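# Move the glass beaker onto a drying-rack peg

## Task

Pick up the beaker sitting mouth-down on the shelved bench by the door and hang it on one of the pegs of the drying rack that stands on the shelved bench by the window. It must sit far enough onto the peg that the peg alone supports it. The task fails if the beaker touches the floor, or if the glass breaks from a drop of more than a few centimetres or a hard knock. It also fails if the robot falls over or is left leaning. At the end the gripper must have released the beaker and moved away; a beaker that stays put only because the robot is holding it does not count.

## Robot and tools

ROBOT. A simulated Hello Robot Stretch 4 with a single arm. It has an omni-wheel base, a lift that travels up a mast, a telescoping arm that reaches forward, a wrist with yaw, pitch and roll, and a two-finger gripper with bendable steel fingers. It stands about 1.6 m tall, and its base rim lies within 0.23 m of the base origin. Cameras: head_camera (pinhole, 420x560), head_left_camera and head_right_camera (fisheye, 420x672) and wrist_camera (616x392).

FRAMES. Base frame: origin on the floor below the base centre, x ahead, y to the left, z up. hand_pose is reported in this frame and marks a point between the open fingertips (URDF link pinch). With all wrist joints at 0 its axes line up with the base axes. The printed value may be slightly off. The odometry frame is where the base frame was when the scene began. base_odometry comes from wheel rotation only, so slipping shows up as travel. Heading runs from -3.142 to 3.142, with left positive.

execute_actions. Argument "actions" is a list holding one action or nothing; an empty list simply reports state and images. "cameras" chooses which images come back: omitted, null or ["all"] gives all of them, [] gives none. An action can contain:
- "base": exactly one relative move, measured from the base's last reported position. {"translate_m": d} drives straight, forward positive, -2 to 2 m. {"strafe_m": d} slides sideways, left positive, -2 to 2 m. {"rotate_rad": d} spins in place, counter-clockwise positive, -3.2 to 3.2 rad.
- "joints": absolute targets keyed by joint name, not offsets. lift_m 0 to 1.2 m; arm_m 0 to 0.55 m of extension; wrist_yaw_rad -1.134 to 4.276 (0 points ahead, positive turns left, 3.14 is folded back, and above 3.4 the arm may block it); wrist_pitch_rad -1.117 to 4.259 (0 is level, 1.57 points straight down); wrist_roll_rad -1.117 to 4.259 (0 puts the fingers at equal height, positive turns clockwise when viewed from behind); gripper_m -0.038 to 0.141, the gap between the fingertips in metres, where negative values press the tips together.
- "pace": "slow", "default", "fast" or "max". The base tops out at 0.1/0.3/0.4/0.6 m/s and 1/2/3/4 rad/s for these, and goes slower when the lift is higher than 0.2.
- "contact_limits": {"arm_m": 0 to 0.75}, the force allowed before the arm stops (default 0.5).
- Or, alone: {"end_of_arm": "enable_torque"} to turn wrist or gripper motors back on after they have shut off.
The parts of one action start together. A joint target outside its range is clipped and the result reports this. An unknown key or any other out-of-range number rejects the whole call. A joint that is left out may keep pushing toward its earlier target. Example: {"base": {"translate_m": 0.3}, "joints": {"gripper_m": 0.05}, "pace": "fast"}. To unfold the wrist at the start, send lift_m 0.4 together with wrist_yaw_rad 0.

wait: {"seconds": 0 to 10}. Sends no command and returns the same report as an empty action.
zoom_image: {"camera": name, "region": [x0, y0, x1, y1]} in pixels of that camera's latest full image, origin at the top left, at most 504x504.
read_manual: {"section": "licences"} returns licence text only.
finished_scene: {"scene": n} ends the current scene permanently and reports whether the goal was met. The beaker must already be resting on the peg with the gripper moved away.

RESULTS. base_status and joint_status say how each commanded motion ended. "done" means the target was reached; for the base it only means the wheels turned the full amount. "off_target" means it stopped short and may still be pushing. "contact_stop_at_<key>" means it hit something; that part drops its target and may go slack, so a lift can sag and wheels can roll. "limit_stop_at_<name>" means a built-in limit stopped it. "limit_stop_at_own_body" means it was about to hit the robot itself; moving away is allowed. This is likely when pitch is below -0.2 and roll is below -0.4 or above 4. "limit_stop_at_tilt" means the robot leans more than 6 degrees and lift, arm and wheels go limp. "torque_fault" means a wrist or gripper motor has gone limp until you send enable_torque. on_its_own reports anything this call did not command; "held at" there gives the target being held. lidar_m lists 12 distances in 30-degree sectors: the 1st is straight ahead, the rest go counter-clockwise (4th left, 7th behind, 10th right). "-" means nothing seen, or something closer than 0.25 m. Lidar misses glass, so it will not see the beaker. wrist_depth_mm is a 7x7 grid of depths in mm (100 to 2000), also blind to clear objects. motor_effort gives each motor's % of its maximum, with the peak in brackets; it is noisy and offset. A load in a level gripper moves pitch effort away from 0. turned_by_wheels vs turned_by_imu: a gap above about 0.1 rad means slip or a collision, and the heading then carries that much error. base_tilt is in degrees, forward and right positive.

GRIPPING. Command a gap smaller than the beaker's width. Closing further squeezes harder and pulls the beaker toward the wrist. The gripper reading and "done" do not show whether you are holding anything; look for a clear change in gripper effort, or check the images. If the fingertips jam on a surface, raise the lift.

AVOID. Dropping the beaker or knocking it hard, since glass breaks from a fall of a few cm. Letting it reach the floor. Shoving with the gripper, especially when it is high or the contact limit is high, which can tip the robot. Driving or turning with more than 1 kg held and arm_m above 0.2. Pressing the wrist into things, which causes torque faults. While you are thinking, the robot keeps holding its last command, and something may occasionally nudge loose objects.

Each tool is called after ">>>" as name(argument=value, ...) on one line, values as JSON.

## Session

>>> execute_actions(actions=[])

Scene clock: 0.00 s.
base_odometry: x=+0.000 y=+0.000 heading=+0.000 (m, m, rad; odometry frame)
turned_by_wheels: +0.000 (rad since the last result)
turned_by_imu: +0.000 (rad since the last result)
base_tilt: forward=+0.0 right=+0.8 (deg)
lidar_m: 1.86 1.63 1.69 1.35 1.29 1.34 1.57 1.46 1.49 1.45 1.34 1.53
base_status: not commanded
joint_positions: lift_m=+0.129 arm_m=-0.001 wrist_yaw_rad=+3.046 wrist_pitch_rad=-0.013 wrist_roll_rad=-0.010 gripper_m=+0.057
joint_status: not commanded
motor_effort: lift_m=+20 arm_m=+0 wrist_yaw_rad=-2 wrist_pitch_rad=-5 wrist_roll_rad=+0 gripper_m=-2 wheel_0=-1 wheel_1=-1 wheel_2=+1 (%)
hand_pose: x=-0.1086 y=+0.1145 z=+0.3111 quat_wxyz=(+0.048, +0.006, -0.005, +0.999) (m; base frame)
wrist_depth_mm: 139 167 - - - 1808 1138 / - 141 - - 1661 1308 1138 / 107 141 1983 - 1708 1336 1138 / 113 140 1983 - 1708 1336 1138 / 138 - - - 1708 1397 1160 / 1430 1537 216 1397 209 1229 1138 / 960 946 831 160 831 768 820
pictures: head_camera, head_left_camera, head_right_camera, wrist_camera
Images, in order (width x height): head_camera 420x560, head_left_camera 420x672, head_right_camera 420x672, wrist_camera 616x392.

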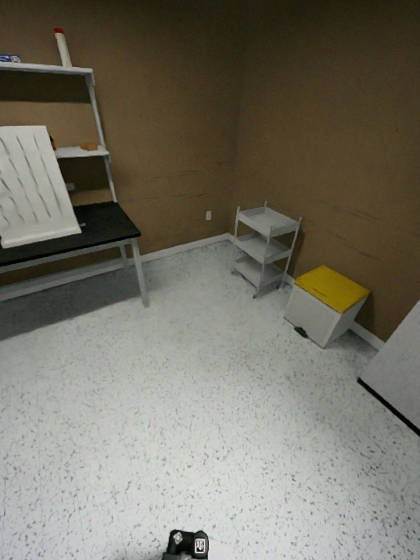

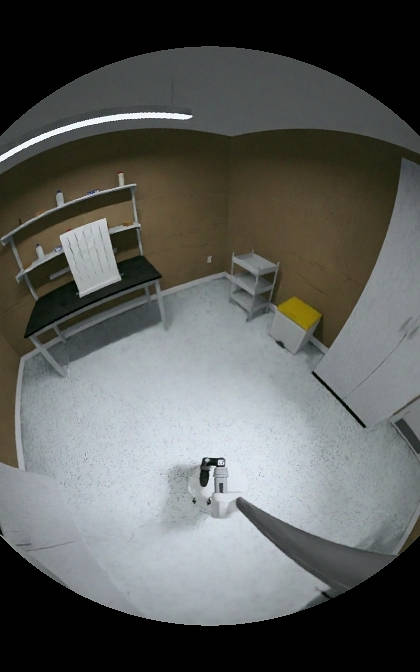

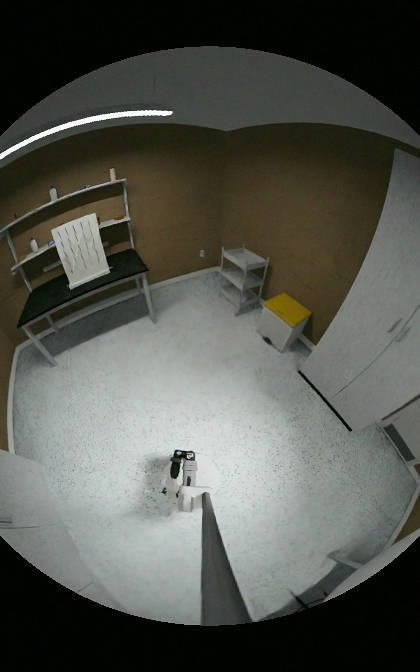

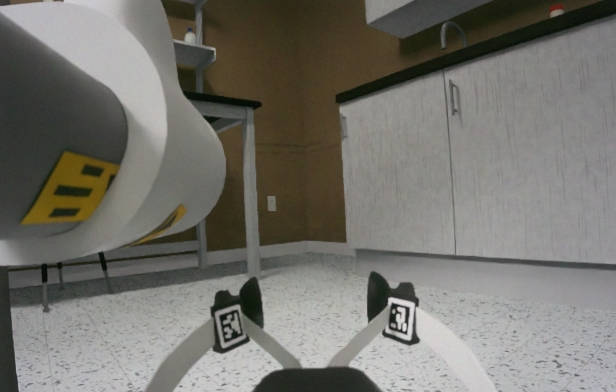

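>>> execute_actions(actions=[{"base": {"rotate_rad": -2.64}, "joints": {"lift_m": 0.85, "wrist_yaw_rad": 0, "gripper_m": 0.14}, "pace": "fast"}], cameras=["head_camera","wrist_camera"])

Scene clock: 9.13 s.
base_odometry: x=+0.000 y=+0.000 heading=-2.640 (m, m, rad; odometry frame)
turned_by_wheels: -2.640 (rad since the last result)
turned_by_imu: -2.597 (rad since the last result)
base_tilt: forward=+0.0 right=+0.8 (deg)
lidar_m: 1.47 1.47 1.48 1.34 1.39 1.86 1.64 1.67 1.37 1.24 1.28 1.64
base_status: done
joint_positions: lift_m=+0.850 arm_m=-0.001 wrist_yaw_rad=+0.000 wrist_pitch_rad=-0.013 wrist_roll_rad=-0.010 gripper_m=+0.140
joint_status: all done
motor_effort: lift_m=+22(23) arm_m=+0(0) wrist_yaw_rad=-2(9) wrist_pitch_rad=-6(5) wrist_roll_rad=-1(1) gripper_m=-3(3) wheel_0=+2(9) wheel_1=+2(13) wheel_2=+0(7) (%)
hand_pose: x=+0.4588 y=-0.0873 z=+1.0318 quat_wxyz=(+1.000, -0.005, -0.007, +0.000) (m; base frame)
wrist_depth_mm: - - - - - - - / - - - - - - - / - - - - - - - / - - - - - - - / - - 1464 1397 1576 1397 - / - 1281 - - - 206 - / - - - 151 - - -
pictures: head_camera, wrist_camera
Images, in order (width x height): head_camera 420x560, wrist_camera 616x392.

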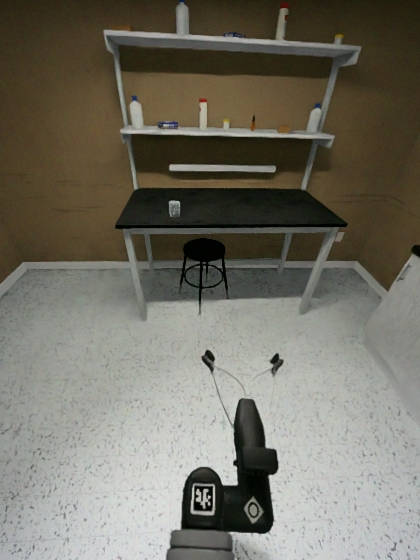

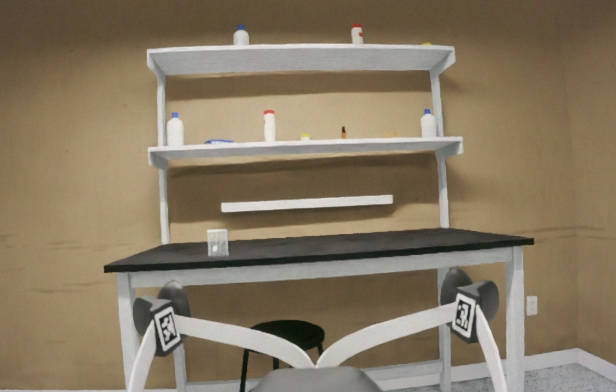

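>>> execute_actions(actions=[{"base": {"rotate_rad": 0.08}, "joints": {"lift_m": 0.95, "wrist_pitch_rad":0.5}}], cameras=[])

>>> execute_actions(actions=[{"base": {"strafe_m": 0.2}, "pace":"fast"}], cameras=[])

>>> execute_actions(actions=[{"base": {"translate_m": 0.9}, "pace":"fast"}], cameras=["head_camera","wrist_camera"])

Scene clock: 21.73 s.
base_odometry: x=+0.000 y=+0.000 heading=-2.560 (m, m, rad; odometry frame)
turned_by_wheels: +0.080 (rad since the last result)
turned_by_imu: +0.077 (rad since the last result)
base_tilt: forward=+0.1 right=+0.8 (deg)
lidar_m: 1.46 1.51 1.44 1.35 1.53 1.95 1.68 1.72 1.32 1.25 1.31 1.57
base_status: done
joint_positions: lift_m=+0.950 arm_m=-0.001 wrist_yaw_rad=+0.000 wrist_pitch_rad=+0.502 wrist_roll_rad=-0.010 gripper_m=+0.140
joint_status: all done
motor_effort: lift_m=+22(22) arm_m=+0(0) wrist_yaw_rad=-2(2) wrist_pitch_rad=-4(3) wrist_roll_rad=-1(1) gripper_m=-1(3) wheel_0=+0(5) wheel_1=-1(8) wheel_2=+1(6) (%)
hand_pose: x=+0.4232 y=-0.0874 z=+0.9893 quat_wxyz=(+0.969, -0.005, +0.248, +0.001) (m; base frame)
wrist_depth_mm: 1921 1863 1921 1921 1921 1983 1983 / - 1983 1336 1281 1366 1366 - / - - - 1756 - - - / - - - - - - - / 1983 - 1921 1983 1863 1863 1863 / 1661 1576 1576 1618 1576 207 1499 / 1430 1366 1366 152 1336 1255 1308
pictures: none
No camera images: the call's "cameras" was empty. Leave "cameras" out to get every camera's image.

Scene clock: 23.50 s.
base_odometry: x=+0.110 y=-0.167 heading=-2.560 (m, m, rad; odometry frame)
turned_by_wheels: +0.000 (rad since the last result)
turned_by_imu: -0.001 (rad since the last result)
base_tilt: forward=+0.1 right=+0.8 (deg)
lidar_m: 1.45 2.35 1.22 1.13 1.37 1.70 1.66 1.69 1.54 1.46 1.53 1.57
base_status: done
joint_positions: lift_m=+0.950 arm_m=-0.001 wrist_yaw_rad=+0.000 wrist_pitch_rad=+0.502 wrist_roll_rad=-0.010 gripper_m=+0.140
joint_status: not commanded
motor_effort: lift_m=+21(22) arm_m=+0(0) wrist_yaw_rad=-1(1) wrist_pitch_rad=-4(4) wrist_roll_rad=-1(1) gripper_m=-1(0) wheel_0=+0(11) wheel_1=+1(9) wheel_2=+1(1) (%)
hand_pose: x=+0.4232 y=-0.0874 z=+0.9893 quat_wxyz=(+0.969, -0.005, +0.248, +0.001) (m; base frame)
wrist_depth_mm: 1983 1983 1983 1921 1921 1863 1983 / - - 1537 1281 1397 1336 1308 / - - - - - - - / - - - - - - - / - - - - 1983 1863 1756 / 1661 1576 1661 1576 1576 207 1499 / 1397 1336 1366 152 1336 1308 1281
pictures: none
No camera images: the call's "cameras" was empty. Leave "cameras" out to get every camera's image.

Scene clock: 27.37 s.
base_odometry: x=-0.642 y=-0.662 heading=-2.559 (m, m, rad; odometry frame)
turned_by_wheels: +0.000 (rad since the last result)
turned_by_imu: -0.003 (rad since the last result)
base_tilt: forward=+0.1 right=+0.8 (deg)
lidar_m: 0.55 0.56 1.69 1.22 1.21 1.94 3.28 2.71 1.54 1.44 0.86 0.59
base_status: done
joint_positions: lift_m=+0.950 arm_m=-0.001 wrist_yaw_rad=+0.000 wrist_pitch_rad=+0.502 wrist_roll_rad=-0.010 gripper_m=+0.140
joint_status: not commanded
motor_effort: lift_m=+22(21) arm_m=+0(0) wrist_yaw_rad=-2(2) wrist_pitch_rad=-4(4) wrist_roll_rad=-1(1) gripper_m=+0(1) wheel_0=+2(6) wheel_1=+2(8) wheel_2=+2(12) (%)
hand_pose: x=+0.4232 y=-0.0874 z=+0.9893 quat_wxyz=(+0.969, -0.005, +0.248, +0.001) (m; base frame)
wrist_depth_mm: 1078 1060 1098 1042 1098 1078 1118 / 1138 1118 1098 1138 1025 1025 1008 / 1229 732 707 676 654 640 621 / 535 512 504 492 480 469 455 / 424 418 415 424 413 469 480 / 492 477 1397 1397 809 206 1430 / 1366 549 1366 151 1308 1229 1308
pictures: head_camera, wrist_camera
Images, in order (width x height): head_camera 420x560, wrist_camera 616x392.

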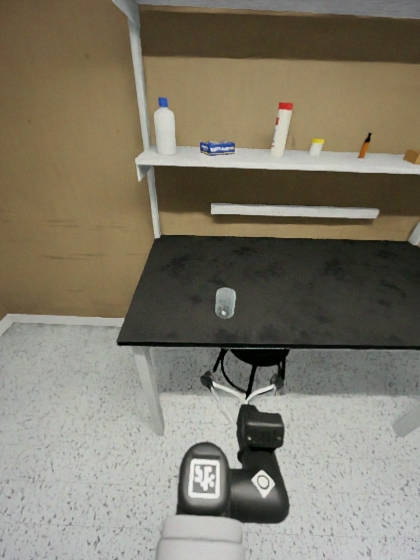

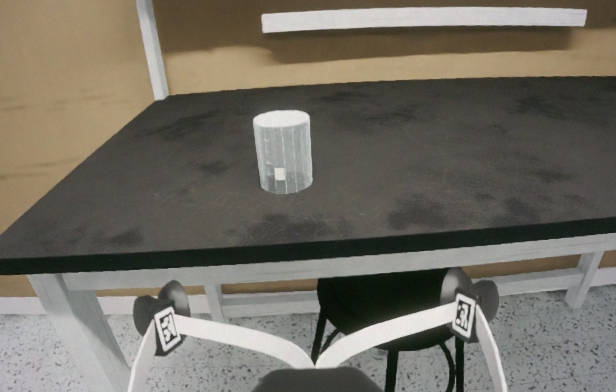

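>>> execute_actions(actions=[{"base": {"strafe_m": 0.03}, "joints": {"lift_m": 0.915, "arm_m":0.24}}], cameras=["wrist_camera"])

Scene clock: 34.83 s.
base_odometry: x=-0.625 y=-0.687 heading=-2.559 (m, m, rad; odometry frame)
turned_by_wheels: +0.000 (rad since the last result)
turned_by_imu: -0.002 (rad since the last result)
base_tilt: forward=+0.1 right=+0.8 (deg)
lidar_m: 0.55 0.58 1.69 1.18 1.21 1.63 3.28 2.72 1.56 1.48 0.86 0.61
base_status: done
joint_positions: lift_m=+0.915 arm_m=+0.239 wrist_yaw_rad=+0.000 wrist_pitch_rad=+0.502 wrist_roll_rad=-0.010 gripper_m=+0.140
joint_status: all done
motor_effort: lift_m=+17(23) arm_m=+7(6) wrist_yaw_rad=-4(1) wrist_pitch_rad=-4(4) wrist_roll_rad=-1(1) gripper_m=-2(2) wheel_0=+0(9) wheel_1=+1(11) wheel_2=+0(2) (%)
hand_pose: x=+0.6626 y=-0.0874 z=+0.9547 quat_wxyz=(+0.969, -0.005, +0.248, +0.001) (m; base frame)
wrist_depth_mm: 854 842 854 866 866 878 866 / 891 904 904 904 878 854 854 / 960 621 591 564 549 539 525 / 445 436 424 410 402 394 387 / 340 336 330 325 317 309 304 / 272 262 270 265 263 206 251 / 235 223 226 152 221 213 -
pictures: wrist_camera
Images, in order (width x height): wrist_camera 616x392.

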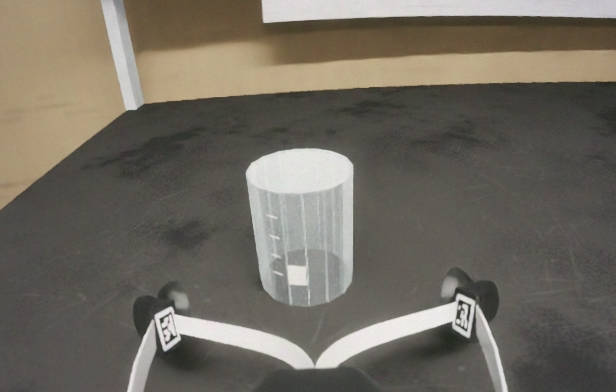

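>>> execute_actions(actions=[{"joints": {"lift_m": 0.925, "arm_m":0.315}, "pace":"slow"}], cameras=["wrist_camera"])

Scene clock: 41.23 s.
base_odometry: x=-0.625 y=-0.687 heading=-2.559 (m, m, rad; odometry frame)
turned_by_wheels: +0.000 (rad since the last result)
turned_by_imu: -0.002 (rad since the last result)
base_tilt: forward=+0.0 right=+0.9 (deg)
lidar_m: 0.53 0.58 1.67 1.17 1.19 1.59 3.30 2.72 1.58 1.47 0.84 0.57
base_status: not commanded
joint_positions: lift_m=+0.925 arm_m=+0.314 wrist_yaw_rad=+0.000 wrist_pitch_rad=+0.502 wrist_roll_rad=-0.010 gripper_m=+0.140
joint_status: all done
motor_effort: lift_m=+23(23) arm_m=+7(6) wrist_yaw_rad=-2(0) wrist_pitch_rad=-4(4) wrist_roll_rad=-1(1) gripper_m=-1(2) wheel_0=+0(0) wheel_1=+1(0) wheel_2=+0(0) (%)
hand_pose: x=+0.7376 y=-0.0874 z=+0.9642 quat_wxyz=(+0.969, -0.005, +0.248, +0.001) (m; base frame)
wrist_depth_mm: 778 768 788 809 798 788 798 / 831 820 831 831 831 831 809 / 878 647 615 597 574 564 554 / 466 459 442 433 421 410 407 / 355 353 345 342 332 324 322 / 285 273 282 277 273 207 262 / 247 236 237 152 233 224 -
pictures: wrist_camera
Images, in order (width x height): wrist_camera 616x392.

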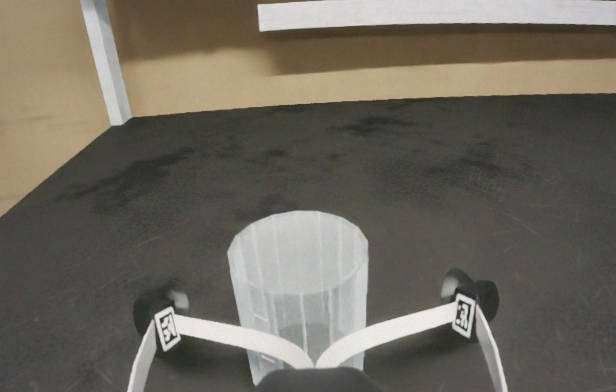

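>>> execute_actions(actions=[{"joints": {"gripper_m": 0.03}}], cameras=[])

>>> execute_actions(actions=[{"joints": {"lift_m": 1.0}, "pace": "slow"}], cameras=["wrist_camera"])

Scene clock: 47.03 s.
base_odometry: x=-0.625 y=-0.687 heading=-2.559 (m, m, rad; odometry frame)
turned_by_wheels: +0.000 (rad since the last result)
turned_by_imu: -0.002 (rad since the last result)
base_tilt: forward=+0.0 right=+0.7 (deg)
lidar_m: 0.53 0.57 1.66 1.13 1.20 1.61 3.31 2.72 1.55 1.44 0.82 0.60
base_status: not commanded
joint_positions: lift_m=+0.925 arm_m=+0.314 wrist_yaw_rad=+0.000 wrist_pitch_rad=+0.503 wrist_roll_rad=-0.010 gripper_m=+0.030
joint_status: all done
motor_effort: lift_m=+23(22) arm_m=+7(7) wrist_yaw_rad=-1(2) wrist_pitch_rad=-6(6) wrist_roll_rad=-1(1) gripper_m=-21(15) wheel_0=+0(0) wheel_1=+1(1) wheel_2=+0(0) (%)
hand_pose: x=+0.7375 y=-0.0874 z=+0.9640 quat_wxyz=(+0.969, -0.005, +0.249, +0.001) (m; base frame)
wrist_depth_mm: 768 778 788 798 788 798 798 / 831 831 842 831 842 831 809 / 878 647 615 591 574 559 544 / 462 452 442 433 421 407 404 / 355 349 345 338 330 324 320 / 287 285 206 278 204 267 260 / 246 230 229 236 223 219 -
pictures: none
No camera images: the call's "cameras" was empty. Leave "cameras" out to get every camera's image.

Scene clock: 48.53 s.
base_odometry: x=-0.625 y=-0.687 heading=-2.559 (m, m, rad; odometry frame)
turned_by_wheels: +0.000 (rad since the last result)
turned_by_imu: -0.001 (rad since the last result)
base_tilt: forward=+0.1 right=+0.8 (deg)
lidar_m: 0.55 0.59 1.66 1.18 1.18 1.62 3.29 2.70 1.54 1.46 0.84 0.61
base_status: not commanded
joint_positions: lift_m=+1.000 arm_m=+0.314 wrist_yaw_rad=+0.000 wrist_pitch_rad=+0.503 wrist_roll_rad=-0.010 gripper_m=+0.030
joint_status: all done
motor_effort: lift_m=+23(20) arm_m=+7(7) wrist_yaw_rad=-2(1) wrist_pitch_rad=-6(6) wrist_roll_rad=-1(1) gripper_m=-18(17) wheel_0=+0(0) wheel_1=+1(1) wheel_2=+0(0) (%)
hand_pose: x=+0.7375 y=-0.0874 z=+1.0390 quat_wxyz=(+0.969, -0.005, +0.249, +0.001) (m; base frame)
wrist_depth_mm: 768 768 778 778 768 741 707 / 831 831 854 854 831 854 842 / 891 866 878 809 788 768 759 / 960 621 609 591 574 564 544 / 484 484 473 462 455 445 436 / 392 392 206 379 204 364 357 / 336 315 314 324 306 297 310
pictures: wrist_camera
Images, in order (width x height): wrist_camera 616x392.

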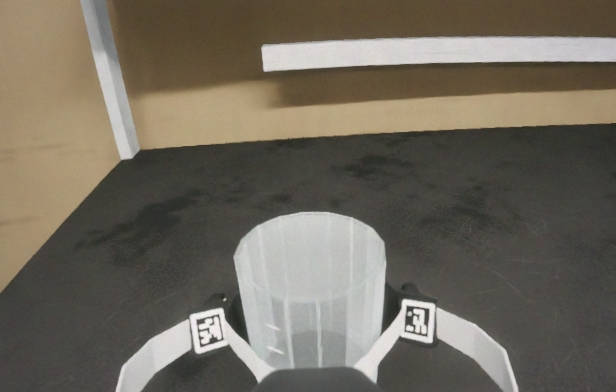

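>>> execute_actions(actions=[{"joints": {"arm_m": 0.0}}], cameras=[])

>>> execute_actions(actions=[{"base": {"rotate_rad": 3.195}, "joints":{"wrist_pitch_rad":0.0}}], cameras=["head_camera","wrist_camera"])

Scene clock: 54.57 s.
base_odometry: x=-0.625 y=-0.687 heading=-2.559 (m, m, rad; odometry frame)
turned_by_wheels: +0.000 (rad since the last result)
turned_by_imu: -0.002 (rad since the last result)
base_tilt: forward=+0.1 right=+0.8 (deg)
lidar_m: 0.54 0.58 1.67 1.18 1.20 1.61 3.29 2.69 1.54 1.46 0.86 0.60
base_status: not commanded
joint_positions: lift_m=+1.000 arm_m=+0.001 wrist_yaw_rad=+0.000 wrist_pitch_rad=+0.503 wrist_roll_rad=-0.010 gripper_m=+0.030
joint_status: all done
motor_effort: lift_m=+23(23) arm_m=-7(7) wrist_yaw_rad=-1(1) wrist_pitch_rad=-8(8) wrist_roll_rad=-1(1) gripper_m=-20(17) wheel_0=+0(0) wheel_1=+1(0) wheel_2=+0(0) (%)
hand_pose: x=+0.4248 y=-0.0874 z=+1.0388 quat_wxyz=(+0.969, -0.005, +0.249, +0.001) (m; base frame)
wrist_depth_mm: 1078 1060 1078 1060 1042 1025 1008 / 1138 1138 1138 1160 1160 1138 1160 / 1205 1229 854 820 788 778 759 / 1336 627 621 591 580 569 554 / 521 484 477 473 455 449 455 / 480 484 206 500 204 891 1464 / 1464 517 1366 1430 768 878 1336
pictures: none
No camera images: the call's "cameras" was empty. Leave "cameras" out to get every camera's image.

Scene clock: 57.83 s.
base_odometry: x=-0.625 y=-0.687 heading=+0.636 (m, m, rad; odometry frame)
turned_by_wheels: +3.195 (rad since the last result)
turned_by_imu: +3.139 (rad since the last result)
base_tilt: forward=+0.1 right=+0.8 (deg)
lidar_m: 2.54 2.06 1.55 1.49 0.80 0.57 0.55 0.57 1.65 1.17 1.22 1.91
base_status: done
joint_positions: lift_m=+1.000 arm_m=+0.001 wrist_yaw_rad=+0.000 wrist_pitch_rad=+0.004 wrist_roll_rad=-0.010 gripper_m=+0.030
joint_status: all done
motor_effort: lift_m=+21(23) arm_m=-7(7) wrist_yaw_rad=-2(0) wrist_pitch_rad=-9(14) wrist_roll_rad=-1(1) gripper_m=-20(19) wheel_0=-3(7) wheel_1=-1(6) wheel_2=+0(7) (%)
hand_pose: x=+0.4606 y=-0.0874 z=+1.1770 quat_wxyz=(+1.000, -0.005, +0.002, +0.000) (m; base frame)
wrist_depth_mm: - - - - - - - / - - - - - - - / - - - - - - - / - - - - - - - / - - - - - - - / - - 206 - 204 - - / - - - - - - -
pictures: head_camera, wrist_camera
Images, in order (width x height): head_camera 420x560, wrist_camera 616x392.

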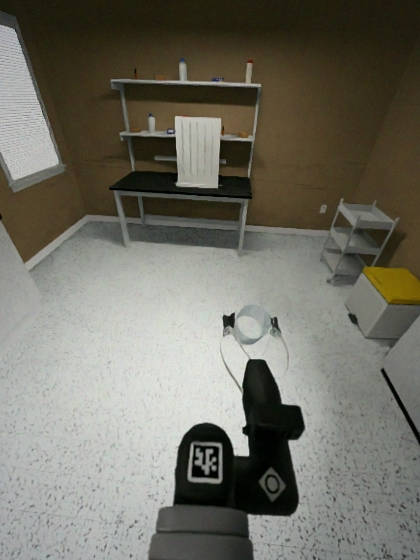

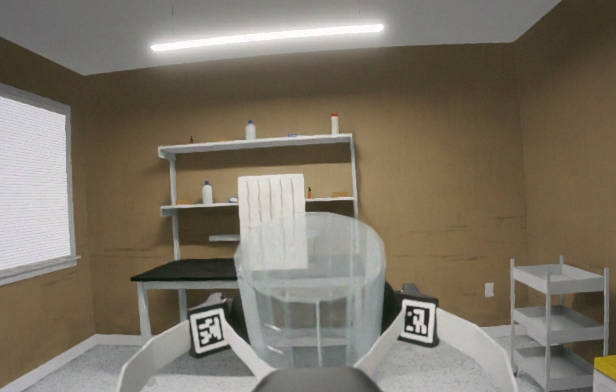

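>>> execute_actions(actions=[{"base": {"translate_m": 1.98}, "joints":{"lift_m":0.95}, "pace":"fast"}], cameras=["head_camera","wrist_camera"])

Scene clock: 71.60 s.
base_odometry: x=+0.968 y=+0.489 heading=+0.636 (m, m, rad; odometry frame)
turned_by_wheels: +0.000 (rad since the last result)
turned_by_imu: -0.009 (rad since the last result)
base_tilt: forward=+0.0 right=+0.8 (deg)
lidar_m: 0.55 0.60 0.89 1.67 1.50 2.11 3.29 1.70 1.31 1.24 1.29 0.57
base_status: done
joint_positions: lift_m=+0.950 arm_m=+0.001 wrist_yaw_rad=+0.000 wrist_pitch_rad=+0.004 wrist_roll_rad=-0.010 gripper_m=+0.030
joint_status: all done
motor_effort: lift_m=+19(20) arm_m=-7(7) wrist_yaw_rad=-2(2) wrist_pitch_rad=-10(9) wrist_roll_rad=-1(1) gripper_m=-18(21) wheel_0=+0(7) wheel_1=+3(8) wheel_2=+2(10) (%)
hand_pose: x=+0.4606 y=-0.0874 z=+1.1273 quat_wxyz=(+1.000, -0.005, +0.002, +0.000) (m; base frame)
wrist_depth_mm: 991 1025 1078 1118 1160 1118 1098 / 1182 1182 668 1138 1138 1118 1118 / 683 683 676 1160 1138 1118 1098 / 683 676 668 1160 1042 1098 1118 / 676 676 676 1182 1160 1118 1098 / 683 676 206 1138 204 1118 1138 / 683 683 661 960 866 1118 1098
pictures: head_camera, wrist_camera
Images, in order (width x height): head_camera 420x560, wrist_camera 616x392.

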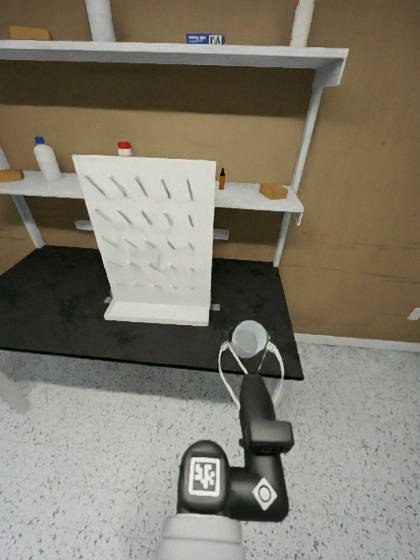

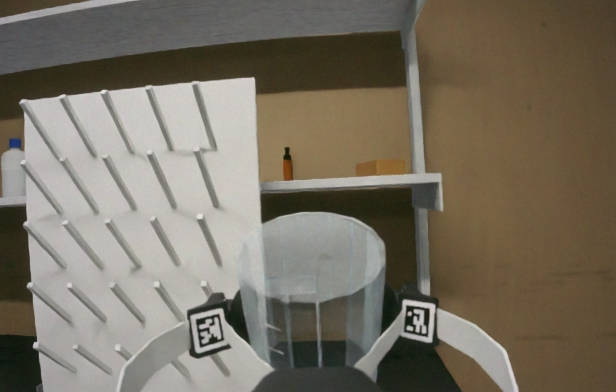

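>>> execute_actions(actions=[{"base": {"rotate_rad": -0.05}}], cameras=[])

>>> execute_actions(actions=[{"base": {"strafe_m": 0.188}}], cameras=["head_camera","wrist_camera"])

Scene clock: 85.93 s.
base_odometry: x=+0.968 y=+0.489 heading=+0.586 (m, m, rad; odometry frame)
turned_by_wheels: -0.050 (rad since the last result)
turned_by_imu: -0.050 (rad since the last result)
base_tilt: forward=+0.0 right=+0.8 (deg)
lidar_m: 0.54 0.58 0.82 2.00 1.53 2.03 3.31 1.79 1.36 1.23 1.29 0.57
base_status: done
joint_positions: lift_m=+0.950 arm_m=+0.001 wrist_yaw_rad=+0.000 wrist_pitch_rad=+0.004 wrist_roll_rad=-0.010 gripper_m=+0.030
joint_status: not commanded
motor_effort: lift_m=+18(19) arm_m=-7(7) wrist_yaw_rad=-3(1) wrist_pitch_rad=-9(10) wrist_roll_rad=-1(1) gripper_m=-18(18) wheel_0=+2(4) wheel_1=+2(6) wheel_2=+1(4) (%)
hand_pose: x=+0.4606 y=-0.0874 z=+1.1273 quat_wxyz=(+1.000, -0.005, +0.002, +0.000) (m; base frame)
wrist_depth_mm: 1008 1008 1078 1138 1160 1160 1138 / 1205 1138 1160 1138 1160 1138 1160 / 668 668 676 1138 1160 1138 1160 / 668 668 661 1182 1160 1138 1160 / 668 668 661 1138 1160 1160 1160 / 661 668 205 1160 204 1138 1160 / 661 661 668 976 904 1138 1138
pictures: none
No camera images: the call's "cameras" was empty. Leave "cameras" out to get every camera's image.

Scene clock: 87.83 s.
base_odometry: x=+0.864 y=+0.645 heading=+0.586 (m, m, rad; odometry frame)
turned_by_wheels: +0.000 (rad since the last result)
turned_by_imu: -0.001 (rad since the last result)
base_tilt: forward=+0.1 right=+0.8 (deg)
lidar_m: 0.55 0.57 0.79 1.83 1.34 1.74 3.26 2.06 1.52 1.44 1.48 0.59
base_status: done
joint_positions: lift_m=+0.950 arm_m=+0.001 wrist_yaw_rad=+0.000 wrist_pitch_rad=+0.004 wrist_roll_rad=-0.010 gripper_m=+0.030
joint_status: not commanded
motor_effort: lift_m=+18(18) arm_m=-7(7) wrist_yaw_rad=-2(1) wrist_pitch_rad=-9(9) wrist_roll_rad=-1(1) gripper_m=-18(19) wheel_0=-2(9) wheel_1=+1(10) wheel_2=+0(0) (%)
hand_pose: x=+0.4606 y=-0.0874 z=+1.1273 quat_wxyz=(+1.000, -0.005, +0.002, +0.000) (m; base frame)
wrist_depth_mm: 991 1008 1060 1118 1138 1138 1160 / 1160 1160 668 661 1138 1138 1138 / 1182 654 668 661 1138 1138 1160 / 1138 661 661 668 1138 1118 1160 / 1182 654 654 654 1160 1138 1138 / 1160 661 206 668 204 1138 1160 / 1042 654 640 661 904 831 1138
pictures: head_camera, wrist_camera
Images, in order (width x height): head_camera 420x560, wrist_camera 616x392.

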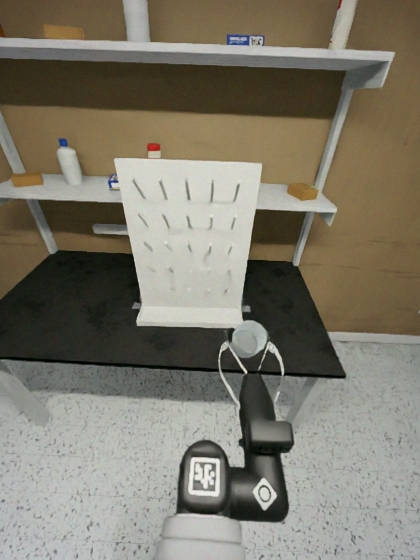

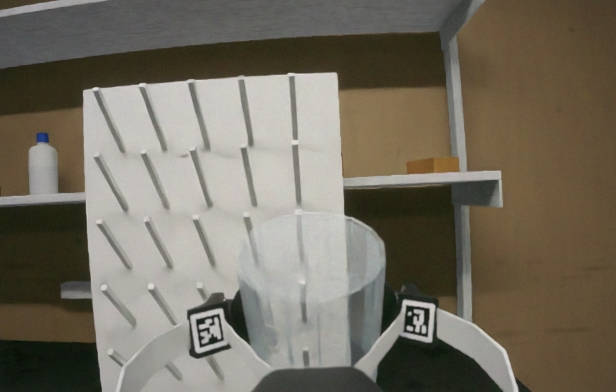

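>>> execute_actions(actions=[{"base": {"strafe_m": -0.007}, "joints":{"wrist_pitch_rad":-0.37,"lift_m":1.14,"arm_m":0.25}}], cameras=[])

>>> execute_actions(actions=[{"joints":{"lift_m":1.138,"arm_m":0.32}, "pace":"slow"}], cameras=["wrist_camera"])

Scene clock: 101.57 s.
base_odometry: x=+0.868 y=+0.639 heading=+0.586 (m, m, rad; odometry frame)
turned_by_wheels: +0.000 (rad since the last result)
turned_by_imu: -0.002 (rad since the last result)
base_tilt: forward=+0.0 right=+0.8 (deg)
lidar_m: 0.54 0.57 0.85 1.85 1.33 1.73 2.64 2.03 1.55 1.43 1.48 0.56
base_status: done
joint_positions: lift_m=+1.140 arm_m=+0.249 wrist_yaw_rad=+0.000 wrist_pitch_rad=-0.367 wrist_roll_rad=-0.010 gripper_m=+0.030
joint_status: all done
motor_effort: lift_m=+22(24) arm_m=+7(7) wrist_yaw_rad=-1(1) wrist_pitch_rad=-8(15) wrist_roll_rad=-1(1) gripper_m=-20(19) wheel_0=+1(6) wheel_1=-1(8) wheel_2=+0(1) (%)
hand_pose: x=+0.6890 y=-0.0874 z=+1.4215 quat_wxyz=(+0.983, -0.005, -0.182, -0.001) (m; base frame)
wrist_depth_mm: 1281 1229 1205 1205 1205 1182 1160 / 1160 1118 1138 1118 1138 1118 1098 / 1098 1060 1078 1042 1025 1042 1025 / 741 750 715 750 768 741 946 / 931 946 931 960 931 917 931 / 891 891 206 891 204 854 854 / 402 392 397 399 831 741 820
pictures: none
No camera images: the call's "cameras" was empty. Leave "cameras" out to get every camera's image.

Scene clock: 103.53 s.
base_odometry: x=+0.868 y=+0.639 heading=+0.586 (m, m, rad; odometry frame)
turned_by_wheels: +0.000 (rad since the last result)
turned_by_imu: -0.001 (rad since the last result)
base_tilt: forward=+0.1 right=+0.9 (deg)
lidar_m: 0.53 0.60 0.85 1.81 1.34 1.74 2.64 2.05 1.56 1.44 1.49 0.59
base_status: not commanded
joint_positions: lift_m=+1.138 arm_m=+0.319 wrist_yaw_rad=+0.000 wrist_pitch_rad=-0.367 wrist_roll_rad=-0.010 gripper_m=+0.030
joint_status: all done
motor_effort: lift_m=+18(24) arm_m=+7(9) wrist_yaw_rad=-2(3) wrist_pitch_rad=-8(8) wrist_roll_rad=-1(1) gripper_m=-19(19) wheel_0=+2(2) wheel_1=-1(0) wheel_2=+0(0) (%)
hand_pose: x=+0.7590 y=-0.0874 z=+1.4199 quat_wxyz=(+0.983, -0.005, -0.182, -0.001) (m; base frame)
wrist_depth_mm: 1160 1118 1118 1098 1098 1078 1042 / 1078 1060 1042 1042 1008 1025 1025 / 1025 976 960 991 621 640 931 / 699 707 723 759 768 741 878 / 891 878 878 866 854 842 854 / 831 820 205 831 204 798 798 / 338 330 330 332 759 715 750
pictures: wrist_camera
Images, in order (width x height): wrist_camera 616x392.

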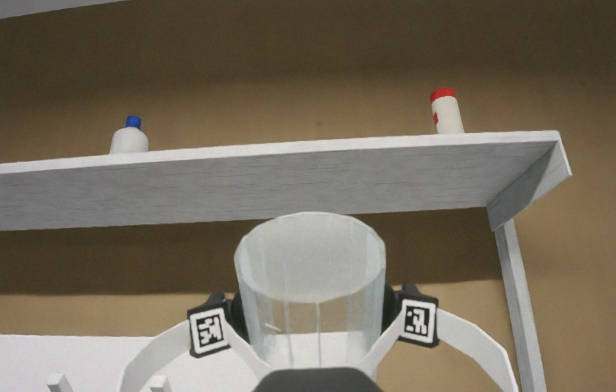

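>>> execute_actions(actions=[{"base":{"strafe_m":0.015}, "pace":"slow"}], cameras=["wrist_camera"])

>>> execute_actions(actions=[{"joints":{"lift_m":1.108,"arm_m":0.35}, "pace":"slow", "contact_limits":{"arm_m":0.2}}], cameras=["wrist_camera"])

Scene clock: 111.27 s.
base_odometry: x=+0.859 y=+0.652 heading=+0.587 (m, m, rad; odometry frame)
turned_by_wheels: +0.000 (rad since the last result)
turned_by_imu: -0.001 (rad since the last result)
base_tilt: forward=+0.2 right=+0.8 (deg)
lidar_m: 0.56 0.59 0.83 1.81 1.34 1.70 3.34 2.04 1.56 1.45 1.50 0.58
base_status: done
joint_positions: lift_m=+1.138 arm_m=+0.319 wrist_yaw_rad=+0.000 wrist_pitch_rad=-0.367 wrist_roll_rad=-0.010 gripper_m=+0.030
joint_status: not commanded
motor_effort: lift_m=+18(18) arm_m=+7(7) wrist_yaw_rad=-1(2) wrist_pitch_rad=-8(8) wrist_roll_rad=-1(1) gripper_m=-18(21) wheel_0=-3(6) wheel_1=+3(4) wheel_2=+0(2) (%)
hand_pose: x=+0.7590 y=-0.0874 z=+1.4199 quat_wxyz=(+0.983, -0.005, -0.182, -0.001) (m; base frame)
wrist_depth_mm: 1182 1138 1098 1098 1098 1098 1078 / 1078 1078 1060 1025 1025 1008 1025 / 1008 960 976 960 621 634 627 / 691 715 732 741 759 778 778 / 866 878 878 878 854 854 820 / 831 820 206 820 204 798 778 / 334 329 329 332 338 741 750
pictures: wrist_camera
Images, in order (width x height): wrist_camera 616x392.

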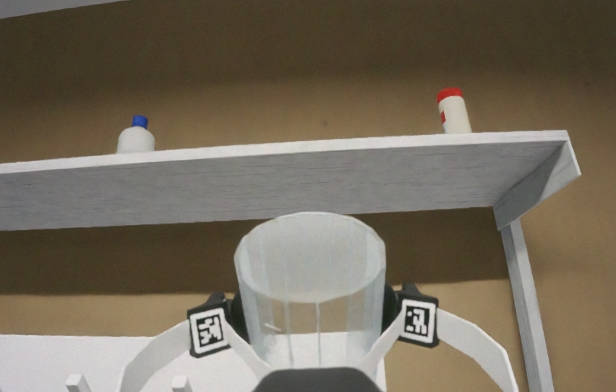

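Scene clock: 112.63 s.
base_odometry: x=+0.859 y=+0.652 heading=+0.587 (m, m, rad; odometry frame)
turned_by_wheels: +0.000 (rad since the last result)
turned_by_imu: +0.000 (rad since the last result)
base_tilt: forward=+0.1 right=+0.8 (deg)
lidar_m: 0.54 0.62 0.81 1.80 1.32 1.73 3.24 2.07 1.58 1.41 1.49 0.59
base_status: not commanded
joint_positions: lift_m=+1.108 arm_m=+0.349 wrist_yaw_rad=+0.000 wrist_pitch_rad=-0.367 wrist_roll_rad=-0.010 gripper_m=+0.030
joint_status: all done
motor_effort: lift_m=+17(13) arm_m=+7(6) wrist_yaw_rad=-2(2) wrist_pitch_rad=-8(8) wrist_roll_rad=-1(1) gripper_m=-19(19) wheel_0=-3(3) wheel_1=+3(3) wheel_2=+0(0) (%)
contact_limits: arm_m 0.2
hand_pose: x=+0.7890 y=-0.0874 z=+1.3899 quat_wxyz=(+0.983, -0.005, -0.182, -0.001) (m; base frame)
wrist_depth_mm: 1098 1098 1060 1042 1060 1060 1025 / 1042 1008 1008 1008 976 960 991 / 627 609 621 609 615 621 585 / 768 788 820 831 842 809 854 / 854 831 842 831 831 798 809 / 322 322 206 324 204 778 750 / 303 303 272 304 310 723 715
pictures: wrist_camera
Images, in order (width x height): wrist_camera 616x392.

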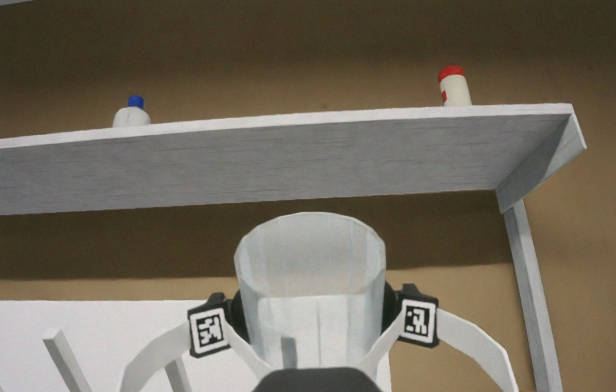

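Matches scene 1. Continue.

>>> execute_actions(actions=[{"joints":{"lift_m":1.09,"arm_m":0.37}, "pace":"slow", "contact_limits":{"arm_m":0.2}}], cameras=[])

>>> execute_actions(actions=[{"joints":{"lift_m":1.073,"arm_m":0.39}, "pace":"slow", "contact_limits":{"arm_m":0.2}}], cameras=["wrist_camera"])

Scene clock: 118.93 s.
base_odometry: x=+0.859 y=+0.652 heading=+0.587 (m, m, rad; odometry frame)
turned_by_wheels: +0.000 (rad since the last result)
turned_by_imu: -0.001 (rad since the last result)
base_tilt: forward=+0.0 right=+0.9 (deg)
lidar_m: 0.55 0.59 0.82 1.83 1.33 1.74 3.25 2.05 1.57 1.44 1.48 0.60
base_status: not commanded
joint_positions: lift_m=+1.090 arm_m=+0.369 wrist_yaw_rad=+0.000 wrist_pitch_rad=-0.367 wrist_roll_rad=-0.010 gripper_m=+0.030
joint_status: all done
motor_effort: lift_m=+18(19) arm_m=+7(8) wrist_yaw_rad=-1(1) wrist_pitch_rad=-8(8) wrist_roll_rad=-1(1) gripper_m=-17(22) wheel_0=-3(2) wheel_1=+3(3) wheel_2=+0(0) (%)
contact_limits: arm_m 0.2
hand_pose: x=+0.8090 y=-0.0874 z=+1.3719 quat_wxyz=(+0.983, -0.005, -0.182, -0.001) (m; base frame)
wrist_depth_mm: 1078 1042 1060 1042 1025 1025 1008 / 1008 991 976 991 960 732 976 / 597 603 627 640 654 661 615 / 809 842 831 842 842 831 842 / 820 831 820 809 809 788 788 / 297 304 206 303 204 768 715 / 285 283 263 287 293 707 699
pictures: none
No camera images: the call's "cameras" was empty. Leave "cameras" out to get every camera's image.

Scene clock: 120.10 s.
base_odometry: x=+0.859 y=+0.652 heading=+0.587 (m, m, rad; odometry frame)
turned_by_wheels: +0.000 (rad since the last result)
turned_by_imu: +0.000 (rad since the last result)
base_tilt: forward=+0.1 right=+0.8 (deg)
lidar_m: 0.54 0.58 0.83 1.82 1.33 1.73 3.27 2.05 1.56 1.44 1.47 0.56
base_status: not commanded
joint_positions: lift_m=+1.073 arm_m=+0.389 wrist_yaw_rad=+0.000 wrist_pitch_rad=-0.367 wrist_roll_rad=-0.010 gripper_m=+0.030
joint_status: all done
motor_effort: lift_m=+17(19) arm_m=+7(6) wrist_yaw_rad=-2(2) wrist_pitch_rad=-7(8) wrist_roll_rad=-1(1) gripper_m=-18(16) wheel_0=-2(2) wheel_1=+3(3) wheel_2=+0(0) (%)
contact_limits: arm_m 0.2
hand_pose: x=+0.8290 y=-0.0874 z=+1.3549 quat_wxyz=(+0.983, -0.005, -0.182, -0.001) (m; base frame)
wrist_depth_mm: 1060 1025 1025 1025 991 1008 991 / 991 960 580 580 564 564 559 / 621 640 661 676 676 707 647 / 842 842 831 820 831 820 820 / 798 300 298 300 768 778 759 / 277 279 206 282 204 732 707 / 265 265 266 268 268 691 654
pictures: wrist_camera
Images, in order (width x height): wrist_camera 616x392.

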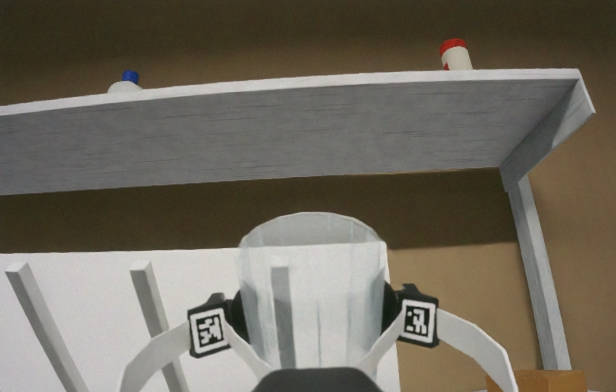

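>>> execute_actions(actions=[{"joints":{"gripper_m":0.09}, "pace":"slow"}], cameras=[])

>>> execute_actions(actions=[{"joints":{"arm_m":0.24}, "pace":"slow"}], cameras=["wrist_camera"])

>>> execute_actions(actions=[{"base":{"translate_m":-0.5},"joints":{"arm_m":0.0,"wrist_pitch_rad":0,"lift_m":0.6}, "pace":"fast"}], cameras=["head_camera"])

Scene clock: 128.87 s.
base_odometry: x=+0.859 y=+0.652 heading=+0.587 (m, m, rad; odometry frame)
turned_by_wheels: +0.000 (rad since the last result)
turned_by_imu: -0.002 (rad since the last result)
base_tilt: forward=+0.1 right=+0.8 (deg)
lidar_m: 0.54 0.58 0.83 1.81 1.35 1.73 3.27 2.06 1.55 1.42 1.49 0.59
base_status: not commanded
joint_positions: lift_m=+1.073 arm_m=+0.389 wrist_yaw_rad=+0.000 wrist_pitch_rad=-0.368 wrist_roll_rad=-0.010 gripper_m=+0.090
joint_status: all done
motor_effort: lift_m=+17(18) arm_m=+7(7) wrist_yaw_rad=-2(2) wrist_pitch_rad=-6(8) wrist_roll_rad=-1(1) gripper_m=-3(18) wheel_0=-2(3) wheel_1=+3(3) wheel_2=+0(0) (%)
hand_pose: x=+0.8289 y=-0.0874 z=+1.3551 quat_wxyz=(+0.983, -0.005, -0.183, -0.001) (m; base frame)
wrist_depth_mm: 1060 1025 1025 1008 991 991 991 / 991 960 574 574 585 559 549 / 627 654 661 676 683 691 647 / 820 831 842 831 831 809 798 / 809 809 300 298 788 778 750 / 279 282 220 282 221 750 699 / 267 270 265 151 272 691 661
pictures: none
No camera images: the call's "cameras" was empty. Leave "cameras" out to get every camera's image.

Scene clock: 131.63 s.
base_odometry: x=+0.859 y=+0.652 heading=+0.587 (m, m, rad; odometry frame)
turned_by_wheels: +0.000 (rad since the last result)
turned_by_imu: -0.001 (rad since the last result)
base_tilt: forward=+0.1 right=+0.8 (deg)
lidar_m: 0.55 0.61 0.83 1.80 1.33 1.73 3.25 2.07 1.56 1.40 1.50 0.60
base_status: not commanded
joint_positions: lift_m=+1.073 arm_m=+0.241 wrist_yaw_rad=+0.000 wrist_pitch_rad=-0.368 wrist_roll_rad=-0.010 gripper_m=+0.090
joint_status: all done
motor_effort: lift_m=+18(18) arm_m=-7(6) wrist_yaw_rad=-3(2) wrist_pitch_rad=-6(6) wrist_roll_rad=-1(1) gripper_m=-2(0) wheel_0=-3(3) wheel_1=+3(3) wheel_2=+0(0) (%)
hand_pose: x=+0.6813 y=-0.0874 z=+1.3551 quat_wxyz=(+0.983, -0.005, -0.183, -0.001) (m; base frame)
wrist_depth_mm: 1255 1255 1229 1229 1205 1205 1182 / 1205 1160 1160 1138 1118 1118 1138 / 1098 866 741 750 732 741 1025 / 854 878 904 931 946 891 976 / 960 960 946 960 946 917 917 / 418 427 220 424 221 854 866 / 402 402 402 153 831 768 831
pictures: wrist_camera
Images, in order (width x height): wrist_camera 616x392.

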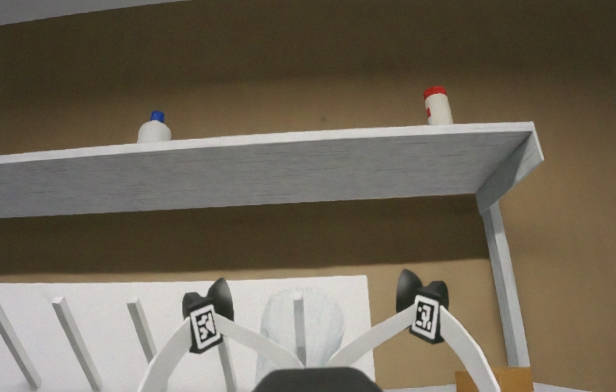

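Scene clock: 134.60 s.
base_odometry: x=+0.443 y=+0.375 heading=+0.586 (m, m, rad; odometry frame)
turned_by_wheels: +0.000 (rad since the last result)
turned_by_imu: +0.000 (rad since the last result)
base_tilt: forward=+0.0 right=+0.8 (deg)
lidar_m: 1.05 1.11 1.93 1.20 1.23 1.73 2.36 2.71 1.50 1.48 1.60 1.10
base_status: done
joint_positions: lift_m=+0.600 arm_m=+0.001 wrist_yaw_rad=+0.000 wrist_pitch_rad=+0.002 wrist_roll_rad=-0.010 gripper_m=+0.090
joint_status: all done
motor_effort: lift_m=+18(22) arm_m=-7(8) wrist_yaw_rad=-2(2) wrist_pitch_rad=-5(4) wrist_roll_rad=-1(0) gripper_m=-6(0) wheel_0=-1(6) wheel_1=-4(8) wheel_2=-1(8) (%)
hand_pose: x=+0.4606 y=-0.0874 z=+0.7778 quat_wxyz=(+1.000, -0.005, +0.001, +0.000) (m; base frame)
wrist_depth_mm: 1708 1661 1182 1182 1661 1708 1708 / 1708 1661 1160 1182 1661 1708 1661 / 1708 1661 1182 1182 1661 1661 1618 / 1708 1661 1182 1205 1708 1661 1618 / 904 917 917 904 904 1661 1661 / 1661 1661 221 1708 221 1661 1618 / 1708 1661 1618 153 1576 1661 1661
pictures: head_camera
Images, in order (width x height): head_camera 420x560.

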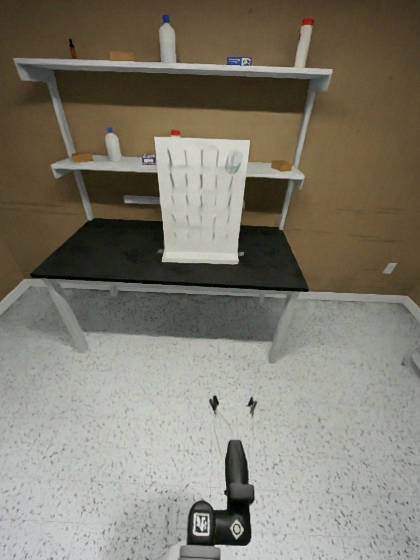

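>>> finished_scene(scene=2)

The scene is finished: the task was done.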